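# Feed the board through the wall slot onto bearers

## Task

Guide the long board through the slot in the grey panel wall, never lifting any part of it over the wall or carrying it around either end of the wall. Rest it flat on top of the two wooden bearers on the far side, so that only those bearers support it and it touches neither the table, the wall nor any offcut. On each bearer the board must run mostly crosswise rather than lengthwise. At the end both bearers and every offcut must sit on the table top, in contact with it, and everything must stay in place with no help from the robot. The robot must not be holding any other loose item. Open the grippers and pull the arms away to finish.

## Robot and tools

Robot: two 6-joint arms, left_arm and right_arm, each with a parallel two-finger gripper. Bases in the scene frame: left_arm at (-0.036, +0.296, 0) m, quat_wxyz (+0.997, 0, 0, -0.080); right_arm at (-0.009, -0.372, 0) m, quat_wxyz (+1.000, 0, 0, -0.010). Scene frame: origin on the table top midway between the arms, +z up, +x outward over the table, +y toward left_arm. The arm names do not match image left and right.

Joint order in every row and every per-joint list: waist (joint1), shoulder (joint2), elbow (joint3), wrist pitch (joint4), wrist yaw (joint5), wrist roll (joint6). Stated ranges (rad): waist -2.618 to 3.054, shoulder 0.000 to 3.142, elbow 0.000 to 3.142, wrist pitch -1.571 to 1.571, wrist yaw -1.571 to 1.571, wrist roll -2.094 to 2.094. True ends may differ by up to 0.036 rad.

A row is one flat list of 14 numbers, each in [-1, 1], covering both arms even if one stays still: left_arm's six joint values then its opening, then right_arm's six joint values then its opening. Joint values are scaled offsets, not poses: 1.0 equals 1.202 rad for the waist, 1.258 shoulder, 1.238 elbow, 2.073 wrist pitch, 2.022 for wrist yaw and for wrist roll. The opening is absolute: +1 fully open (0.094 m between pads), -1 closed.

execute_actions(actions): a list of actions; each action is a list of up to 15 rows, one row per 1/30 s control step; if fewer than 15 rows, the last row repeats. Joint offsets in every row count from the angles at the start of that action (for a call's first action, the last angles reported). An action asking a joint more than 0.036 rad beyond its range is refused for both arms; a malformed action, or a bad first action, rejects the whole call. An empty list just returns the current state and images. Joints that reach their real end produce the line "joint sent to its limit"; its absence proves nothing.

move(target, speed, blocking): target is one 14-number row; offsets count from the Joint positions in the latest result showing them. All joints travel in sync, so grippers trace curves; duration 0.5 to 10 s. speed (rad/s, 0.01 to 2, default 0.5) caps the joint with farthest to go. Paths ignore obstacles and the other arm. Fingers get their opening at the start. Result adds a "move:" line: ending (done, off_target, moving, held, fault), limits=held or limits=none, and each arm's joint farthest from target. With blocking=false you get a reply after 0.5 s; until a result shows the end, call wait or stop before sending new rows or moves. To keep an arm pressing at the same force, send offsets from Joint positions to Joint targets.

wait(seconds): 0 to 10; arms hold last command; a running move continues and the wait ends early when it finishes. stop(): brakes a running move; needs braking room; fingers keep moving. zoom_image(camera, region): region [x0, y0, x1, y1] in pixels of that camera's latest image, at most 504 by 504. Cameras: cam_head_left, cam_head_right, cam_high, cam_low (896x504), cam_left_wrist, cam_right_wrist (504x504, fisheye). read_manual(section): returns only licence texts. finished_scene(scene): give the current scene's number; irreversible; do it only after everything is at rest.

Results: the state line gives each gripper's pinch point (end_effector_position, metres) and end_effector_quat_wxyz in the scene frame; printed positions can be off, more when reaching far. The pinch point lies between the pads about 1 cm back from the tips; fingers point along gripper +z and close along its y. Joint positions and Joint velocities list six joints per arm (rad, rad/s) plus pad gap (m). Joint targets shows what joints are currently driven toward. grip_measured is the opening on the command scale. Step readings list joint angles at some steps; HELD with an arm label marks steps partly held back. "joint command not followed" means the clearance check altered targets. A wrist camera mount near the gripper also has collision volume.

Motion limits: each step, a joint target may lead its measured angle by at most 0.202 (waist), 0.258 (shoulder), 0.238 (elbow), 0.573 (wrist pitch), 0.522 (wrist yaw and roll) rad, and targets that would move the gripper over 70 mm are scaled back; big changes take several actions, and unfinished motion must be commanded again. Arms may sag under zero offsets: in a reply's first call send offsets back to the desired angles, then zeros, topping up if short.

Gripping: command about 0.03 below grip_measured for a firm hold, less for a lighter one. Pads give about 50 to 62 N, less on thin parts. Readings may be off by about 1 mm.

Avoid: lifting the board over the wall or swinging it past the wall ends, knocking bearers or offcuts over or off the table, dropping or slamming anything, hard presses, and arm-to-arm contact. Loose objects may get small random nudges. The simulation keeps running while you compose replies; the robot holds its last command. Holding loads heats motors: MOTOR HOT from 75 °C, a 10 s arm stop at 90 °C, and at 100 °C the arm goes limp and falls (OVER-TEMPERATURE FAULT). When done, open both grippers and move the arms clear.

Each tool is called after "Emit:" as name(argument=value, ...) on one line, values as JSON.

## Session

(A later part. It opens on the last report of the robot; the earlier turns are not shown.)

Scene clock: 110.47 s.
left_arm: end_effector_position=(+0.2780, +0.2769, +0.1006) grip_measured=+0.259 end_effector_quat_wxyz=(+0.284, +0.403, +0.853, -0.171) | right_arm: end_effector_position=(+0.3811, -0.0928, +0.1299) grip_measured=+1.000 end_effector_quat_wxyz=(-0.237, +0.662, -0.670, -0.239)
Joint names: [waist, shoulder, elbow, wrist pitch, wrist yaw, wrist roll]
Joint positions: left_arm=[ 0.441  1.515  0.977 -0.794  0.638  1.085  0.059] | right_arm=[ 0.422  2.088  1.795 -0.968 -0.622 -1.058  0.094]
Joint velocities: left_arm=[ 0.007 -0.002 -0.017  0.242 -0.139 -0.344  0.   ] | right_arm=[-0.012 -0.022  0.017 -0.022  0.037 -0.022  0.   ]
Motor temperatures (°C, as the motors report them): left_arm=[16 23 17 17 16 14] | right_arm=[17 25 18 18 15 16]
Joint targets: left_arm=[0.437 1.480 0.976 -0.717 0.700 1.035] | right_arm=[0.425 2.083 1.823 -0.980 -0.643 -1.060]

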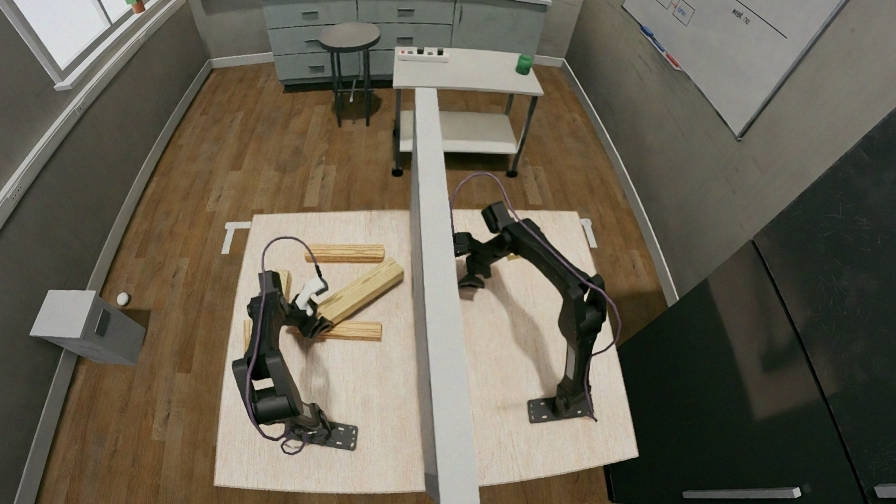

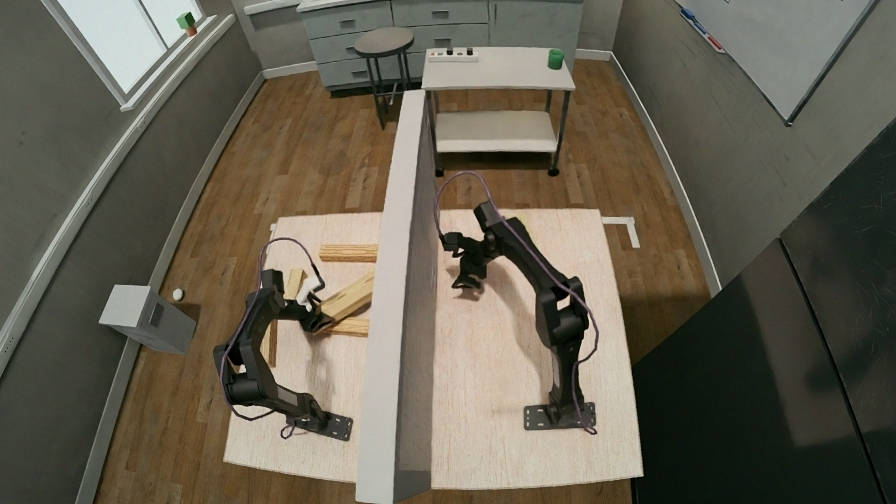

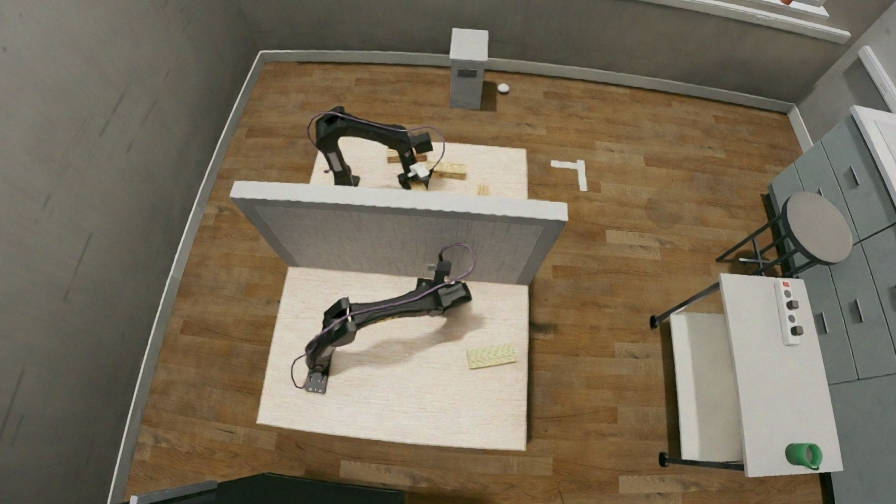

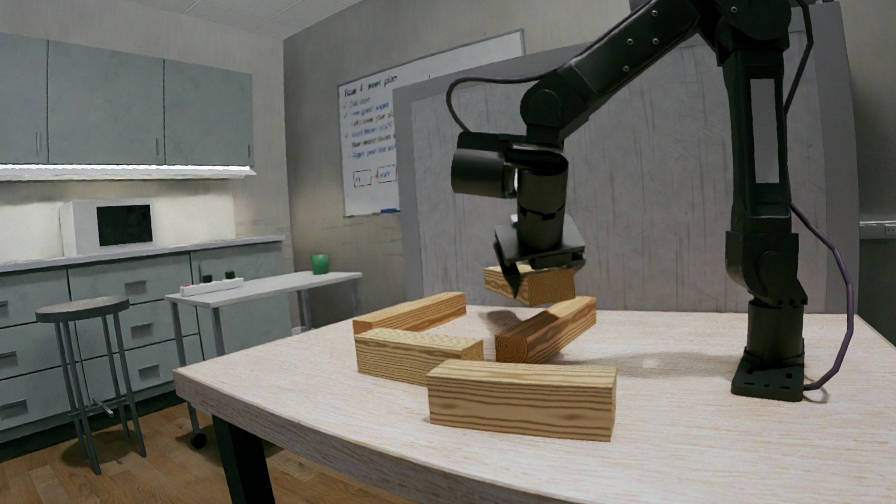

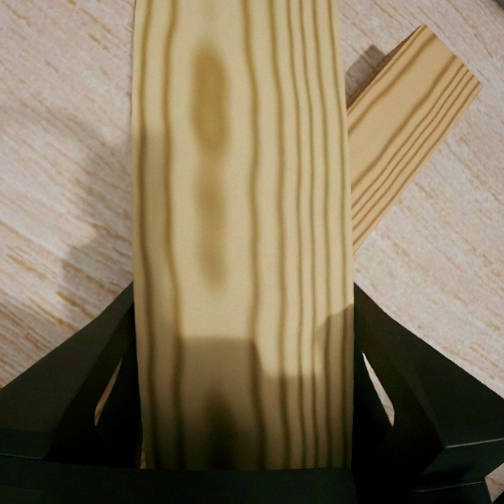

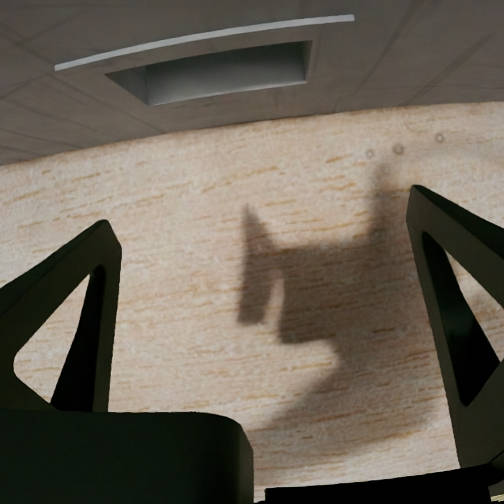

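Emit:
execute_actions(actions=[[
[-0.01494,-0.02782,-0.00081,0.08199,0.02109,-0.05105,0.15, 0.0025,-0.0040,0.0226,-0.0058,-0.0104,-0.0010,1],
[-0.02732,-0.03774,-0.01139,0.09855,0.01079,-0.07714,0.15, 0.0025,-0.0040,0.0226,-0.0058,-0.0104,-0.0010,1],
[-0.04051,-0.05707,-0.03187,0.11437,-0.00029,-0.10305,0.15, 0.0025,-0.0040,0.0226,-0.0058,-0.0104,-0.0010,1],
[-0.05448,-0.07566,-0.05141,0.12944,-0.01211,-0.12877,0.15, 0.0025,-0.0040,0.0226,-0.0058,-0.0104,-0.0010,1],
[-0.06923,-0.09352,-0.06998,0.14373,-0.02468,-0.15429,0.15, 0.0025,-0.0040,0.0226,-0.0058,-0.0104,-0.0010,1],
[-0.08475,-0.11061,-0.08759,0.15725,-0.03798,-0.17958,0.15, 0.0025,-0.0040,0.0226,-0.0058,-0.0104,-0.0010,1],
[-0.10107,-0.12701,-0.10427,0.17003,-0.05205,-0.20469,0.15, 0.0025,-0.0040,0.0226,-0.0058,-0.0104,-0.0010,1],
[-0.11819,-0.14266,-0.12002,0.18204,-0.06687,-0.22961,0.15, 0.0025,-0.0040,0.0226,-0.0058,-0.0104,-0.0010,1],
[-0.13608,-0.15759,-0.13480,0.19328,-0.08244,-0.25432,0.15, 0.0025,-0.0040,0.0226,-0.0058,-0.0104,-0.0010,1],
[-0.15473,-0.17176,-0.14861,0.20376,-0.09872,-0.27881,0.15, 0.0025,-0.0040,0.0226,-0.0058,-0.0104,-0.0010,1],
[-0.17420,-0.18522,-0.16150,0.21348,-0.11580,-0.30312,0.15, 0.0025,-0.0040,0.0226,-0.0058,-0.0104,-0.0010,1],
[-0.19445,-0.19796,-0.17344,0.22244,-0.13361,-0.32724,0.15, 0.0025,-0.0040,0.0226,-0.0058,-0.0104,-0.0010,1],
[-0.21549,-0.20994,-0.18443,0.23064,-0.15218,-0.35114,0.15, 0.0025,-0.0040,0.0226,-0.0058,-0.0104,-0.0010,1],
[-0.22629,-0.22118,-0.19446,0.23444,-0.16172,-0.36301,0.15, 0.0025,-0.0040,0.0226,-0.0058,-0.0104,-0.0010,1],
[-0.22629,-0.23172,-0.20355,0.23444,-0.16172,-0.36301,0.15, 0.0025,-0.0040,0.0226,-0.0058,-0.0104,-0.0010,1]
]])

Scene clock: 113.07 s.
left_arm: end_effector_position=(+0.2826, +0.2416, +0.0984) grip_measured=+0.258 end_effector_quat_wxyz=(+0.317, +0.270, +0.904, -0.095) | right_arm: end_effector_position=(+0.3811, -0.0928, +0.1299) grip_measured=+1.000 end_effector_quat_wxyz=(-0.237, +0.662, -0.670, -0.239)
Joint names: [waist, shoulder, elbow, wrist pitch, wrist yaw, wrist roll]
Joint positions: left_arm=[ 0.186  1.289  0.743 -0.443  0.364  0.496  0.059] | right_arm=[ 0.422  2.088  1.795 -0.968 -0.622 -1.058  0.094]
Joint velocities: left_arm=[-0.432 -0.388 -0.374  0.286 -0.549 -0.974 -0.002] | right_arm=[-0.002 -0.012 -0.007 -0.007 -0.022  0.007  0.   ]
Motor temperatures (°C, as the motors report them): left_arm=[16 23 17 17 16 14] | right_arm=[17 25 18 18 15 16]
Joint targets: left_arm=[0.169 1.224 0.725 -0.308 0.311 0.350] | right_arm=[0.425 2.083 1.823 -0.980 -0.643 -1.060]
Step readings (joint positions):
0: left_arm=[0.441 1.515 0.976 -0.759 0.631 1.037] | right_arm=[0.422 2.088 1.795 -0.968 -0.622 -1.058]
1: left_arm=[0.439 1.515 0.976 -0.752 0.630 1.030] | right_arm=[0.422 2.088 1.795 -0.968 -0.622 -1.058]
2: left_arm=[0.434 1.515 0.974 -0.734 0.623 1.013] | right_arm=[0.422 2.088 1.795 -0.968 -0.622 -1.058]
4: left_arm=[0.414 1.498 0.951 -0.672 0.598 0.956] | right_arm=[0.422 2.088 1.795 -0.968 -0.622 -1.058]
8: left_arm=[0.342 1.412 0.864 -0.568 0.527 0.800] | right_arm=[0.422 2.088 1.795 -0.968 -0.622 -1.058]
15: Joint positions above

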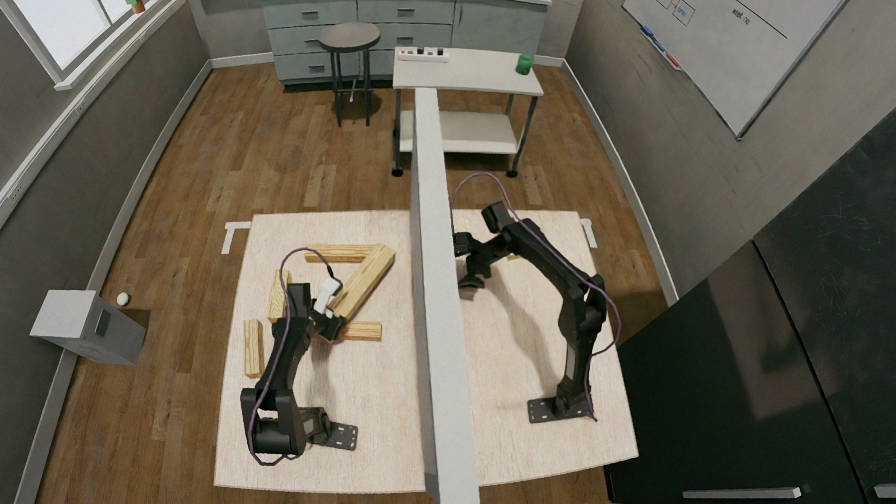

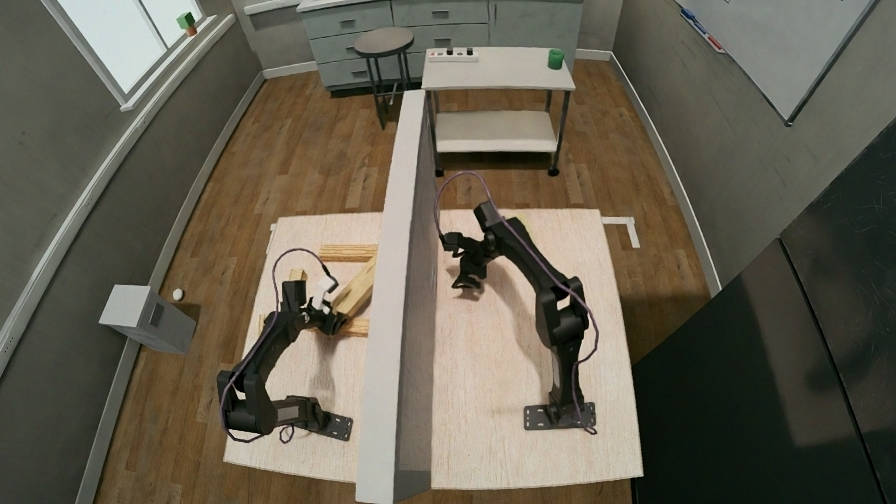

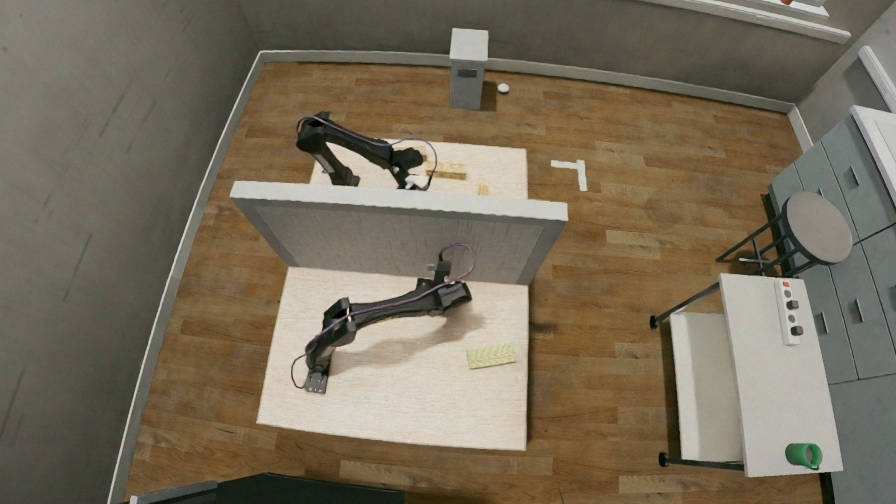

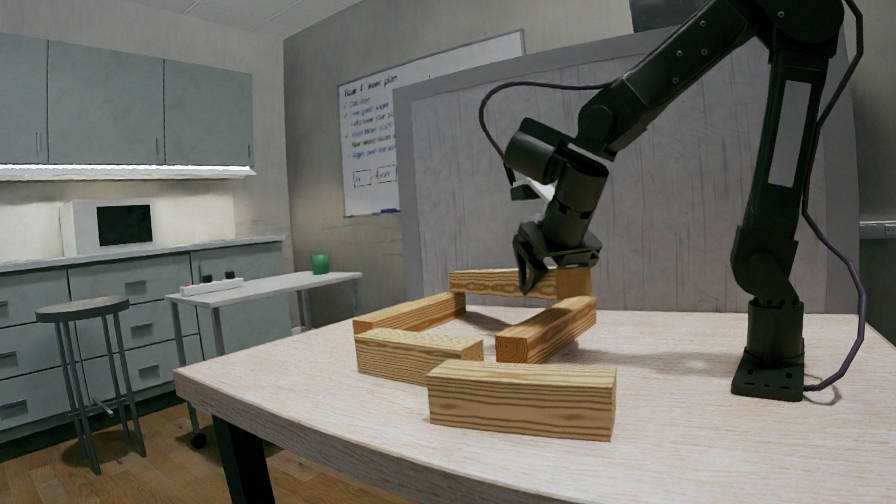

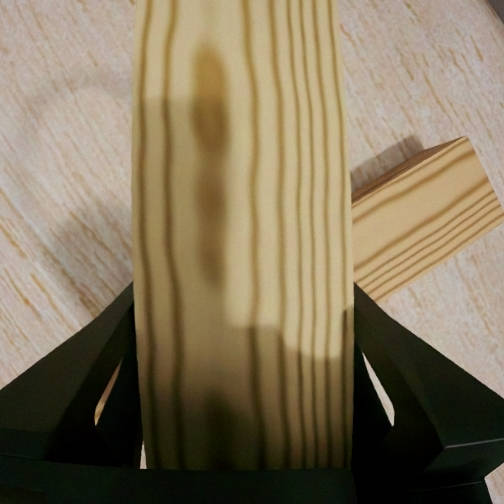

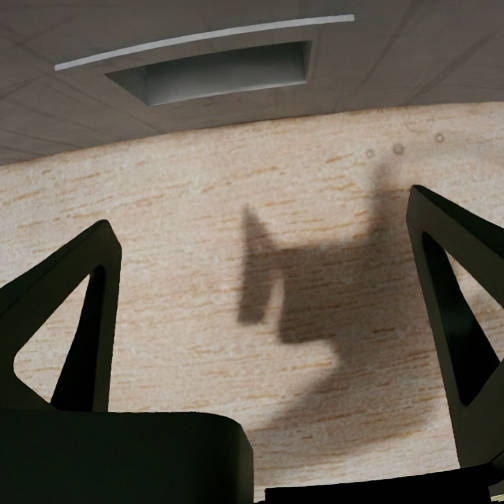

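Emit:
execute_actions(actions=[])

Scene clock: 113.87 s.
left_arm: end_effector_position=(+0.2865, +0.2491, +0.0990) grip_measured=+0.258 end_effector_quat_wxyz=(+0.324, +0.206, +0.920, -0.080) | right_arm: end_effector_position=(+0.3811, -0.0928, +0.1299) grip_measured=+1.000 end_effector_quat_wxyz=(-0.237, +0.662, -0.670, -0.239)
Joint names: [waist, shoulder, elbow, wrist pitch, wrist yaw, wrist roll]
Joint positions: left_arm=[ 0.17   1.266  0.72  -0.401  0.29   0.355  0.059] | right_arm=[ 0.422  2.088  1.795 -0.968 -0.622 -1.058  0.094]
Joint velocities: left_arm=[-0.007 -0.012  0.017  0.022 -0.066  0.022  0.   ] | right_arm=[ 0.022  0.007  0.027  0.022 -0.022  0.022  0.   ]
Motor temperatures (°C, as the motors report them): left_arm=[16 23 17 18 16 14] | right_arm=[17 26 18 18 15 16]
Joint targets: left_arm=[0.169 1.224 0.725 -0.308 0.311 0.350] | right_arm=[0.425 2.083 1.823 -0.980 -0.643 -1.060]

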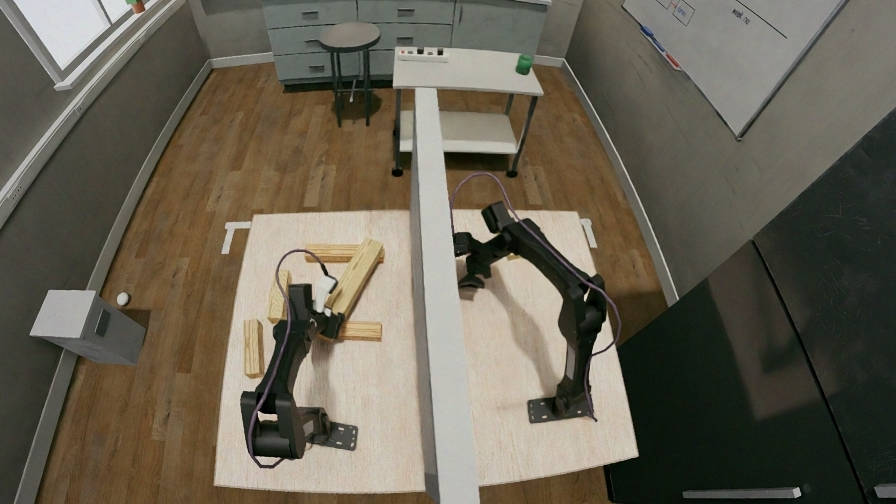

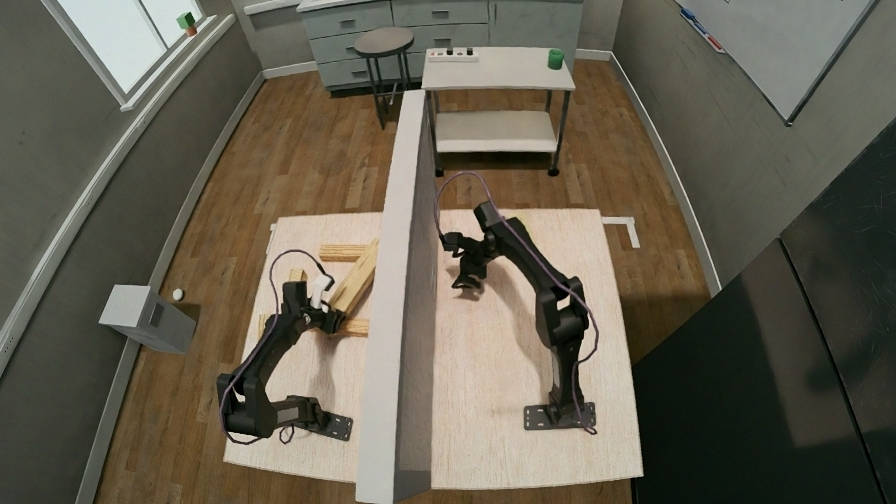

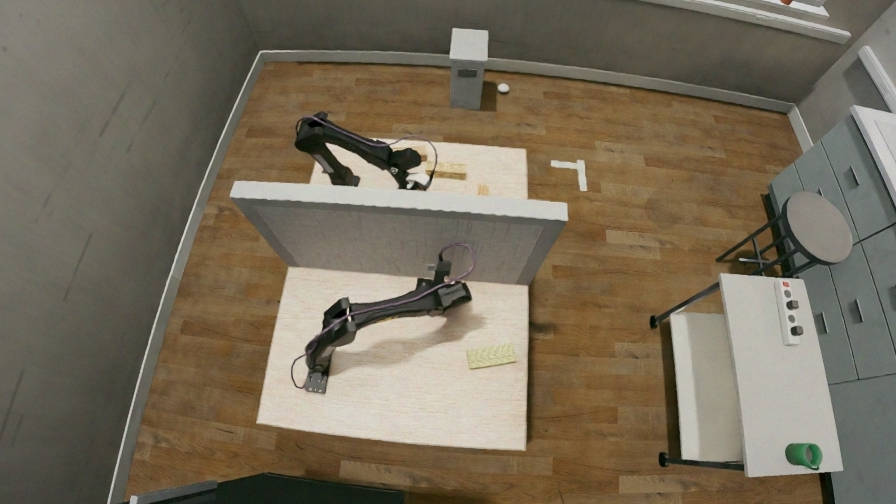

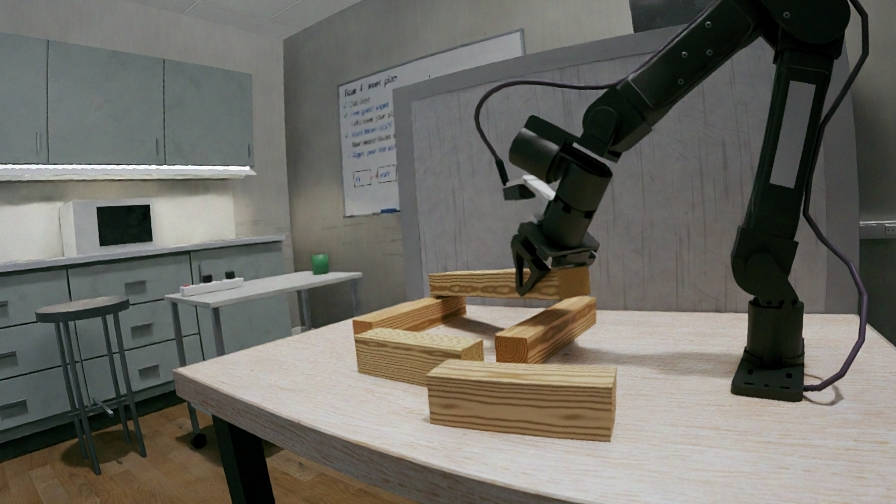

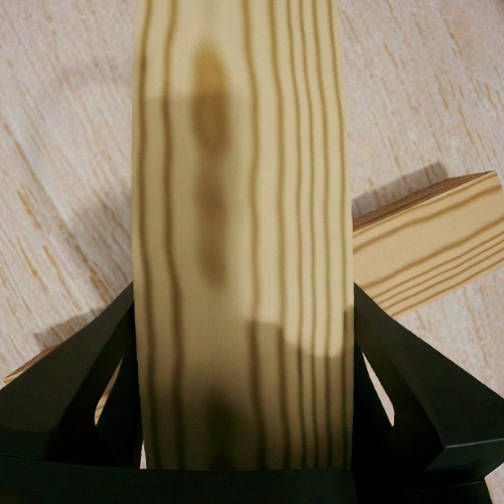

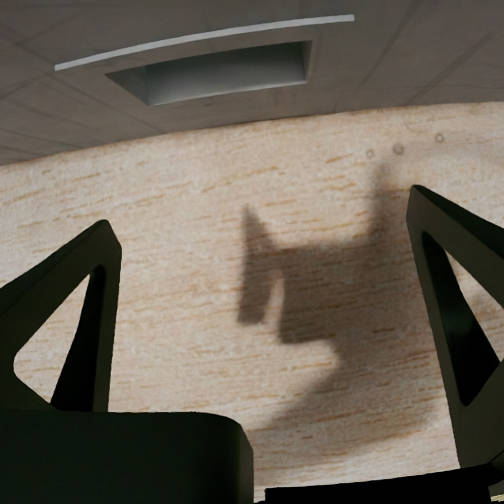

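Emit:
zoom_image(camera="cam_low", region=[340, 230, 640, 380])

Emit:
zoom_image(camera="cam_head_left", region=[230, 210, 430, 390])

Region (340, 230, 640, 380) of cam_low's 896x504 image, scaled by 1.680, with more detail than that image has.

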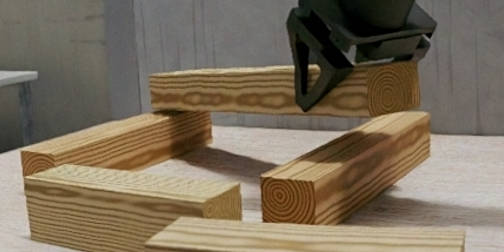

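Region (230, 210, 430, 390) of cam_head_left's 896x504 image, scaled by 2.520, with more detail than that image has; it fills the top 454 rows of this view, and the rest is white.

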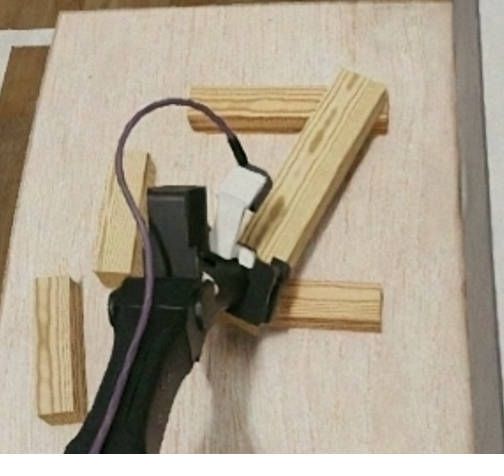

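Emit:
execute_actions(actions=[[
[-0.01199,-0.03339,0.00404,0.04827,0.0,-0.01406,0.15, 0.0025,-0.0040,0.0226,-0.0058,-0.0104,-0.0010,1],
[-0.02314,-0.03619,0.00183,0.05150,-0.01034,-0.02562,0.15, 0.0025,-0.0040,0.0226,-0.0058,-0.0104,-0.0010,1],
[-0.03429,-0.04157,-0.00238,0.05453,-0.02071,-0.03720,0.15, 0.0025,-0.0040,0.0226,-0.0058,-0.0104,-0.0010,1],
[-0.04545,-0.04663,-0.00632,0.05739,-0.03108,-0.04878,0.15, 0.0025,-0.0040,0.0226,-0.0058,-0.0104,-0.0010,1],
[-0.05661,-0.05135,-0.00999,0.06006,-0.04145,-0.06036,0.15, 0.0025,-0.0040,0.0226,-0.0058,-0.0104,-0.0010,1],
[-0.06775,-0.05572,-0.01338,0.06254,-0.05182,-0.07192,0.15, 0.0025,-0.0040,0.0226,-0.0058,-0.0104,-0.0010,1],
[-0.07891,-0.05979,-0.01649,0.06484,-0.06219,-0.08351,0.15, 0.0025,-0.0040,0.0226,-0.0058,-0.0104,-0.0010,1],
[-0.09007,-0.06351,-0.01933,0.06695,-0.07256,-0.09508,0.15, 0.0025,-0.0040,0.0226,-0.0058,-0.0104,-0.0010,1],
[-0.10122,-0.06690,-0.02189,0.06888,-0.08293,-0.10667,0.15, 0.0025,-0.0040,0.0226,-0.0058,-0.0104,-0.0010,1],
[-0.11237,-0.06996,-0.02418,0.07061,-0.09328,-0.11823,0.15, 0.0025,-0.0040,0.0226,-0.0058,-0.0104,-0.0010,1],
[-0.12353,-0.07269,-0.02619,0.07217,-0.10365,-0.12981,0.15, 0.0025,-0.0040,0.0226,-0.0058,-0.0104,-0.0010,1],
[-0.13468,-0.07509,-0.02793,0.07355,-0.11403,-0.14139,0.15, 0.0025,-0.0040,0.0226,-0.0058,-0.0104,-0.0010,1],
[-0.14584,-0.07715,-0.02939,0.07473,-0.12440,-0.15297,0.15, 0.0025,-0.0040,0.0226,-0.0058,-0.0104,-0.0010,1],
[-0.15141,-0.07889,-0.03059,0.07525,-0.12957,-0.15875,0.15, 0.0025,-0.0040,0.0226,-0.0058,-0.0104,-0.0010,1],
[-0.15141,-0.08029,-0.03150,0.07525,-0.12957,-0.15875,0.15, 0.0025,-0.0040,0.0226,-0.0058,-0.0104,-0.0010,1]
]])

Scene clock: 115.50 s.
left_arm: end_effector_position=(+0.2829, +0.2309, +0.1006) grip_measured=+0.258 end_effector_quat_wxyz=(+0.333, +0.138, +0.931, -0.048) | right_arm: end_effector_position=(+0.3811, -0.0928, +0.1299) grip_measured=+1.000 end_effector_quat_wxyz=(-0.237, +0.662, -0.670, -0.239)
Joint names: [waist, shoulder, elbow, wrist pitch, wrist yaw, wrist roll]
Joint positions: left_arm=[ 0.002  1.213  0.679 -0.355  0.084  0.106  0.059] | right_arm=[ 0.422  2.088  1.795 -0.968 -0.622 -1.058  0.094]
Joint velocities: left_arm=[-0.222 -0.061 -0.046  0.066 -0.256 -0.505 -0.001] | right_arm=[ 0.007  0.002  0.007 -0.066 -0.051  0.007  0.   ]
Motor temperatures (°C, as the motors report them): left_arm=[16 22 17 18 16 14] | right_arm=[17 26 18 18 15 16]
Joint targets: left_arm=[-0.012 1.164 0.681 -0.245 0.027 0.034] | right_arm=[0.425 2.083 1.823 -0.980 -0.643 -1.060]
Step readings (joint positions):
0: left_arm=[0.170 1.266 0.720 -0.401 0.290 0.354] | right_arm=[0.422 2.088 1.795 -0.968 -0.622 -1.058]
1: left_arm=[0.169 1.266 0.720 -0.400 0.287 0.351] | right_arm=[0.422 2.088 1.795 -0.968 -0.622 -1.058]
2: left_arm=[0.165 1.266 0.720 -0.398 0.280 0.343] | right_arm=[0.422 2.088 1.795 -0.968 -0.622 -1.058]
4: left_arm=[0.147 1.264 0.719 -0.392 0.255 0.318] | right_arm=[0.422 2.088 1.795 -0.968 -0.622 -1.058]
8: left_arm=[0.092 1.239 0.700 -0.374 0.197 0.248] | right_arm=[0.422 2.088 1.795 -0.968 -0.622 -1.058]
15: Joint positions above

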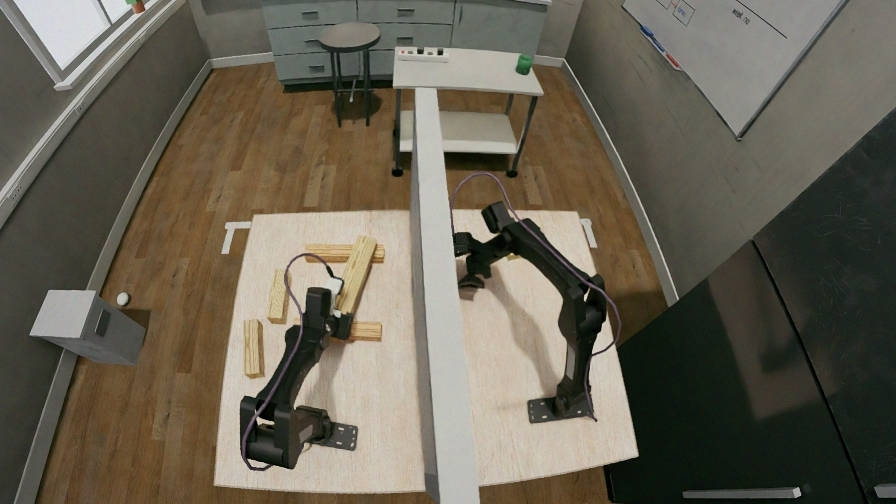

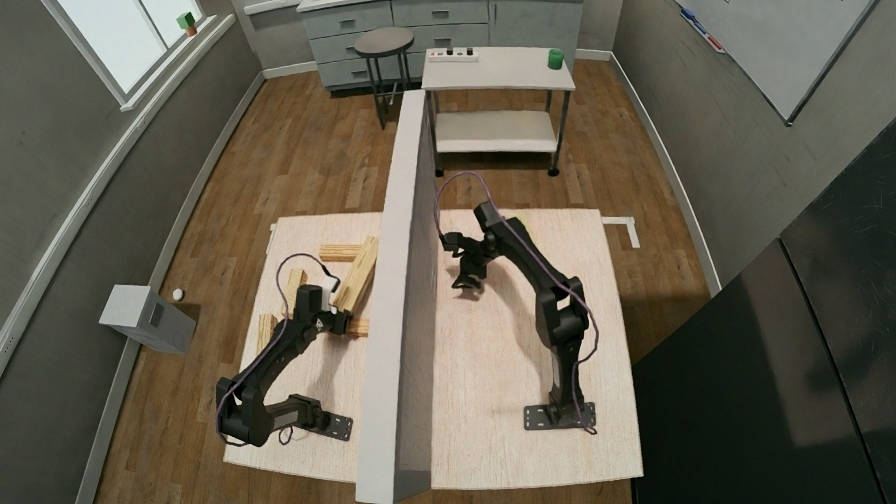

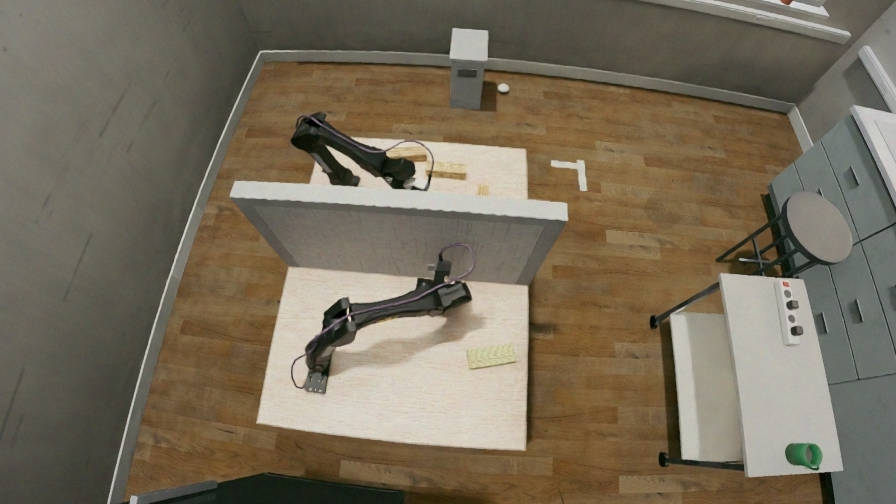

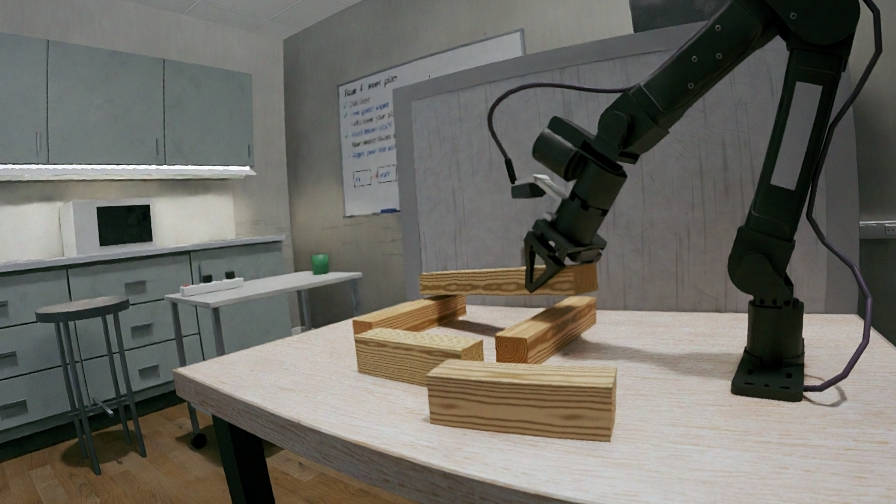

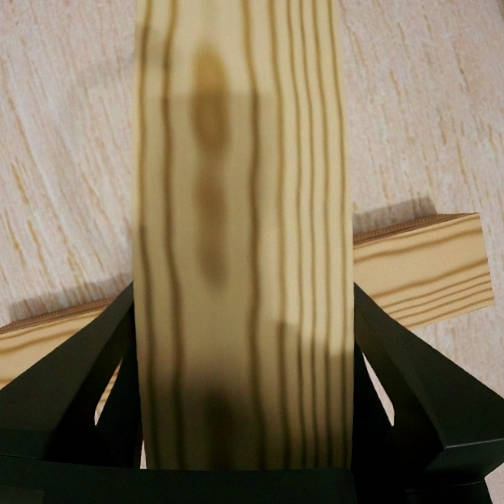

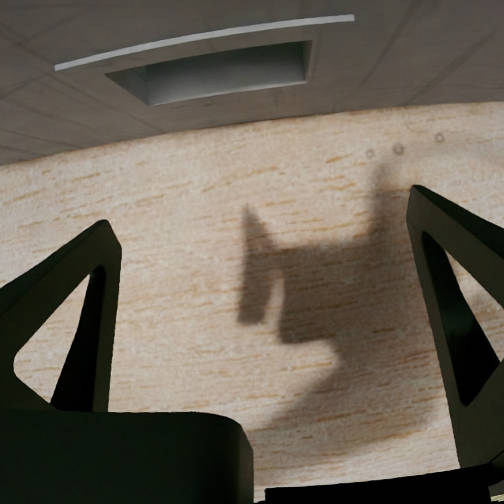

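Emit:
execute_actions(actions=[])

Emit:
zoom_image(camera="cam_low", region=[340, 230, 640, 380])

Emit:
zoom_image(camera="cam_head_left", region=[230, 210, 430, 390])

Scene clock: 115.93 s.
left_arm: end_effector_position=(+0.2849, +0.2364, +0.1015) grip_measured=+0.258 end_effector_quat_wxyz=(+0.337, +0.104, +0.935, -0.038) | right_arm: end_effector_position=(+0.3811, -0.0928, +0.1299) grip_measured=+1.000 end_effector_quat_wxyz=(-0.237, +0.662, -0.670, -0.239)
Joint names: [waist, shoulder, elbow, wrist pitch, wrist yaw, wrist roll]
Joint positions: left_arm=[-0.006  1.209  0.677 -0.348  0.036  0.042  0.059] | right_arm=[ 0.422  2.088  1.795 -0.968 -0.622 -1.058  0.094]
Joint velocities: left_arm=[-0.007 -0.017 -0.007 -0.022 -0.022 -0.051 -0.   ] | right_arm=[-0.022  0.007  0.007  0.066 -0.007 -0.007  0.   ]
Motor temperatures (°C, as the motors report them): left_arm=[16 22 17 18 16 14] | right_arm=[17 26 18 18 15 16]
Joint targets: left_arm=[-0.012 1.164 0.681 -0.245 0.027 0.034] | right_arm=[0.425 2.083 1.823 -0.980 -0.643 -1.060]

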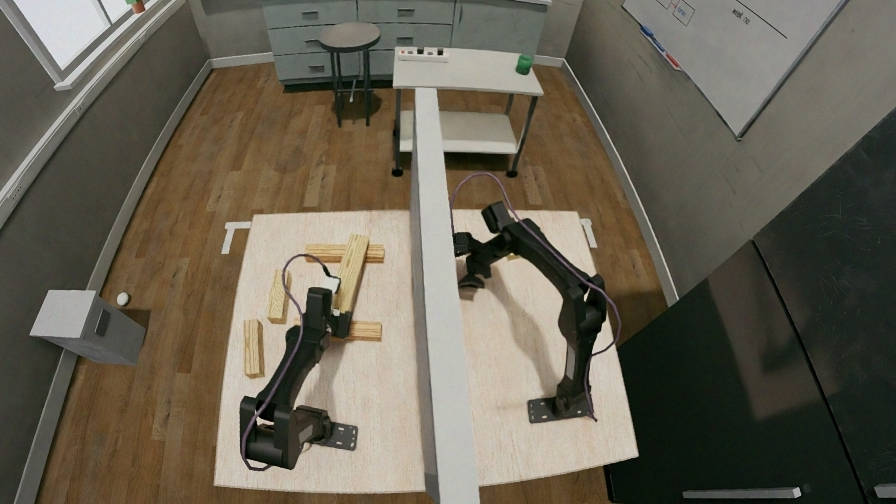

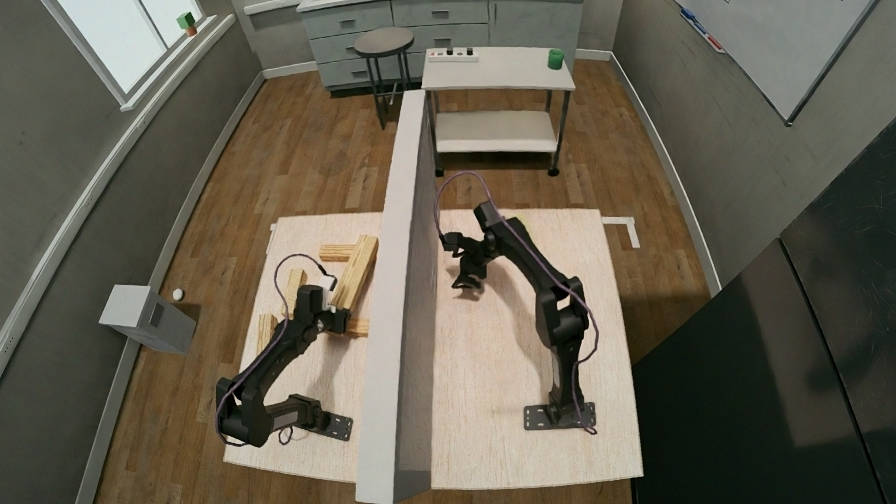

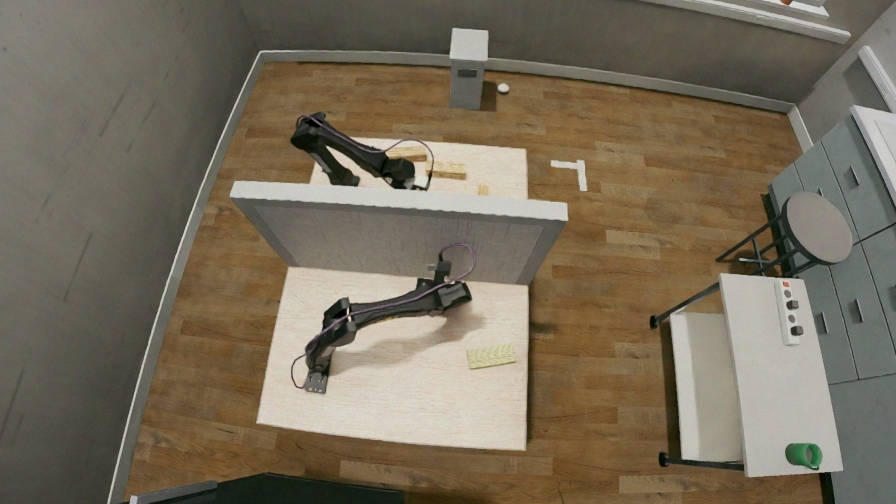

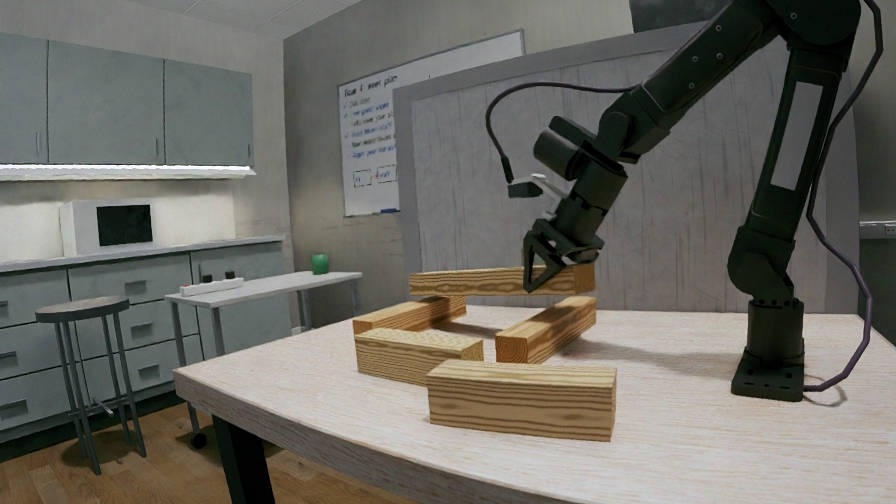

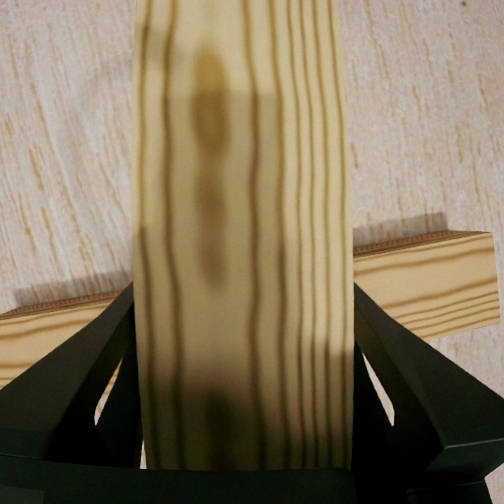

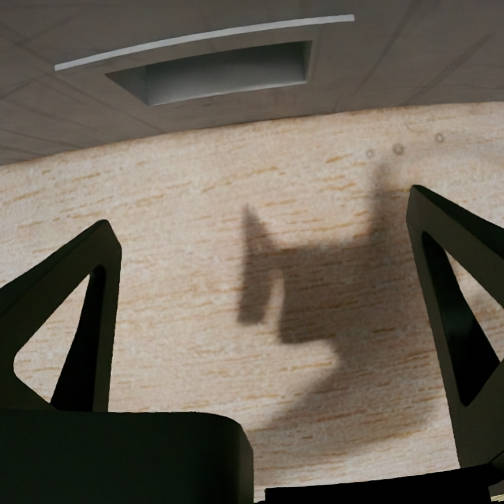

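Region (340, 230, 640, 380) of cam_low's 896x504 image, scaled by 1.680, with more detail than that image has.

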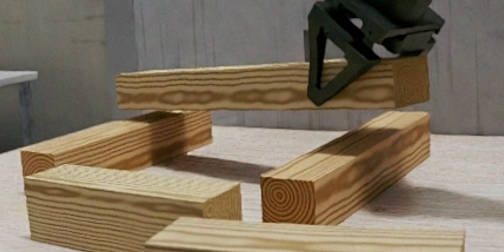

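Region (230, 210, 430, 390) of cam_head_left's 896x504 image, scaled by 2.520, with more detail than that image has; it fills the top 454 rows of this view, and the rest is white.

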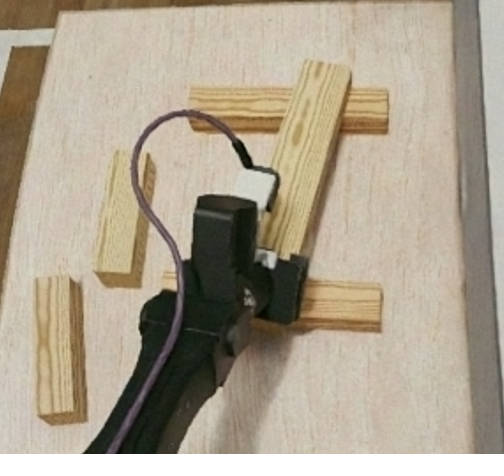

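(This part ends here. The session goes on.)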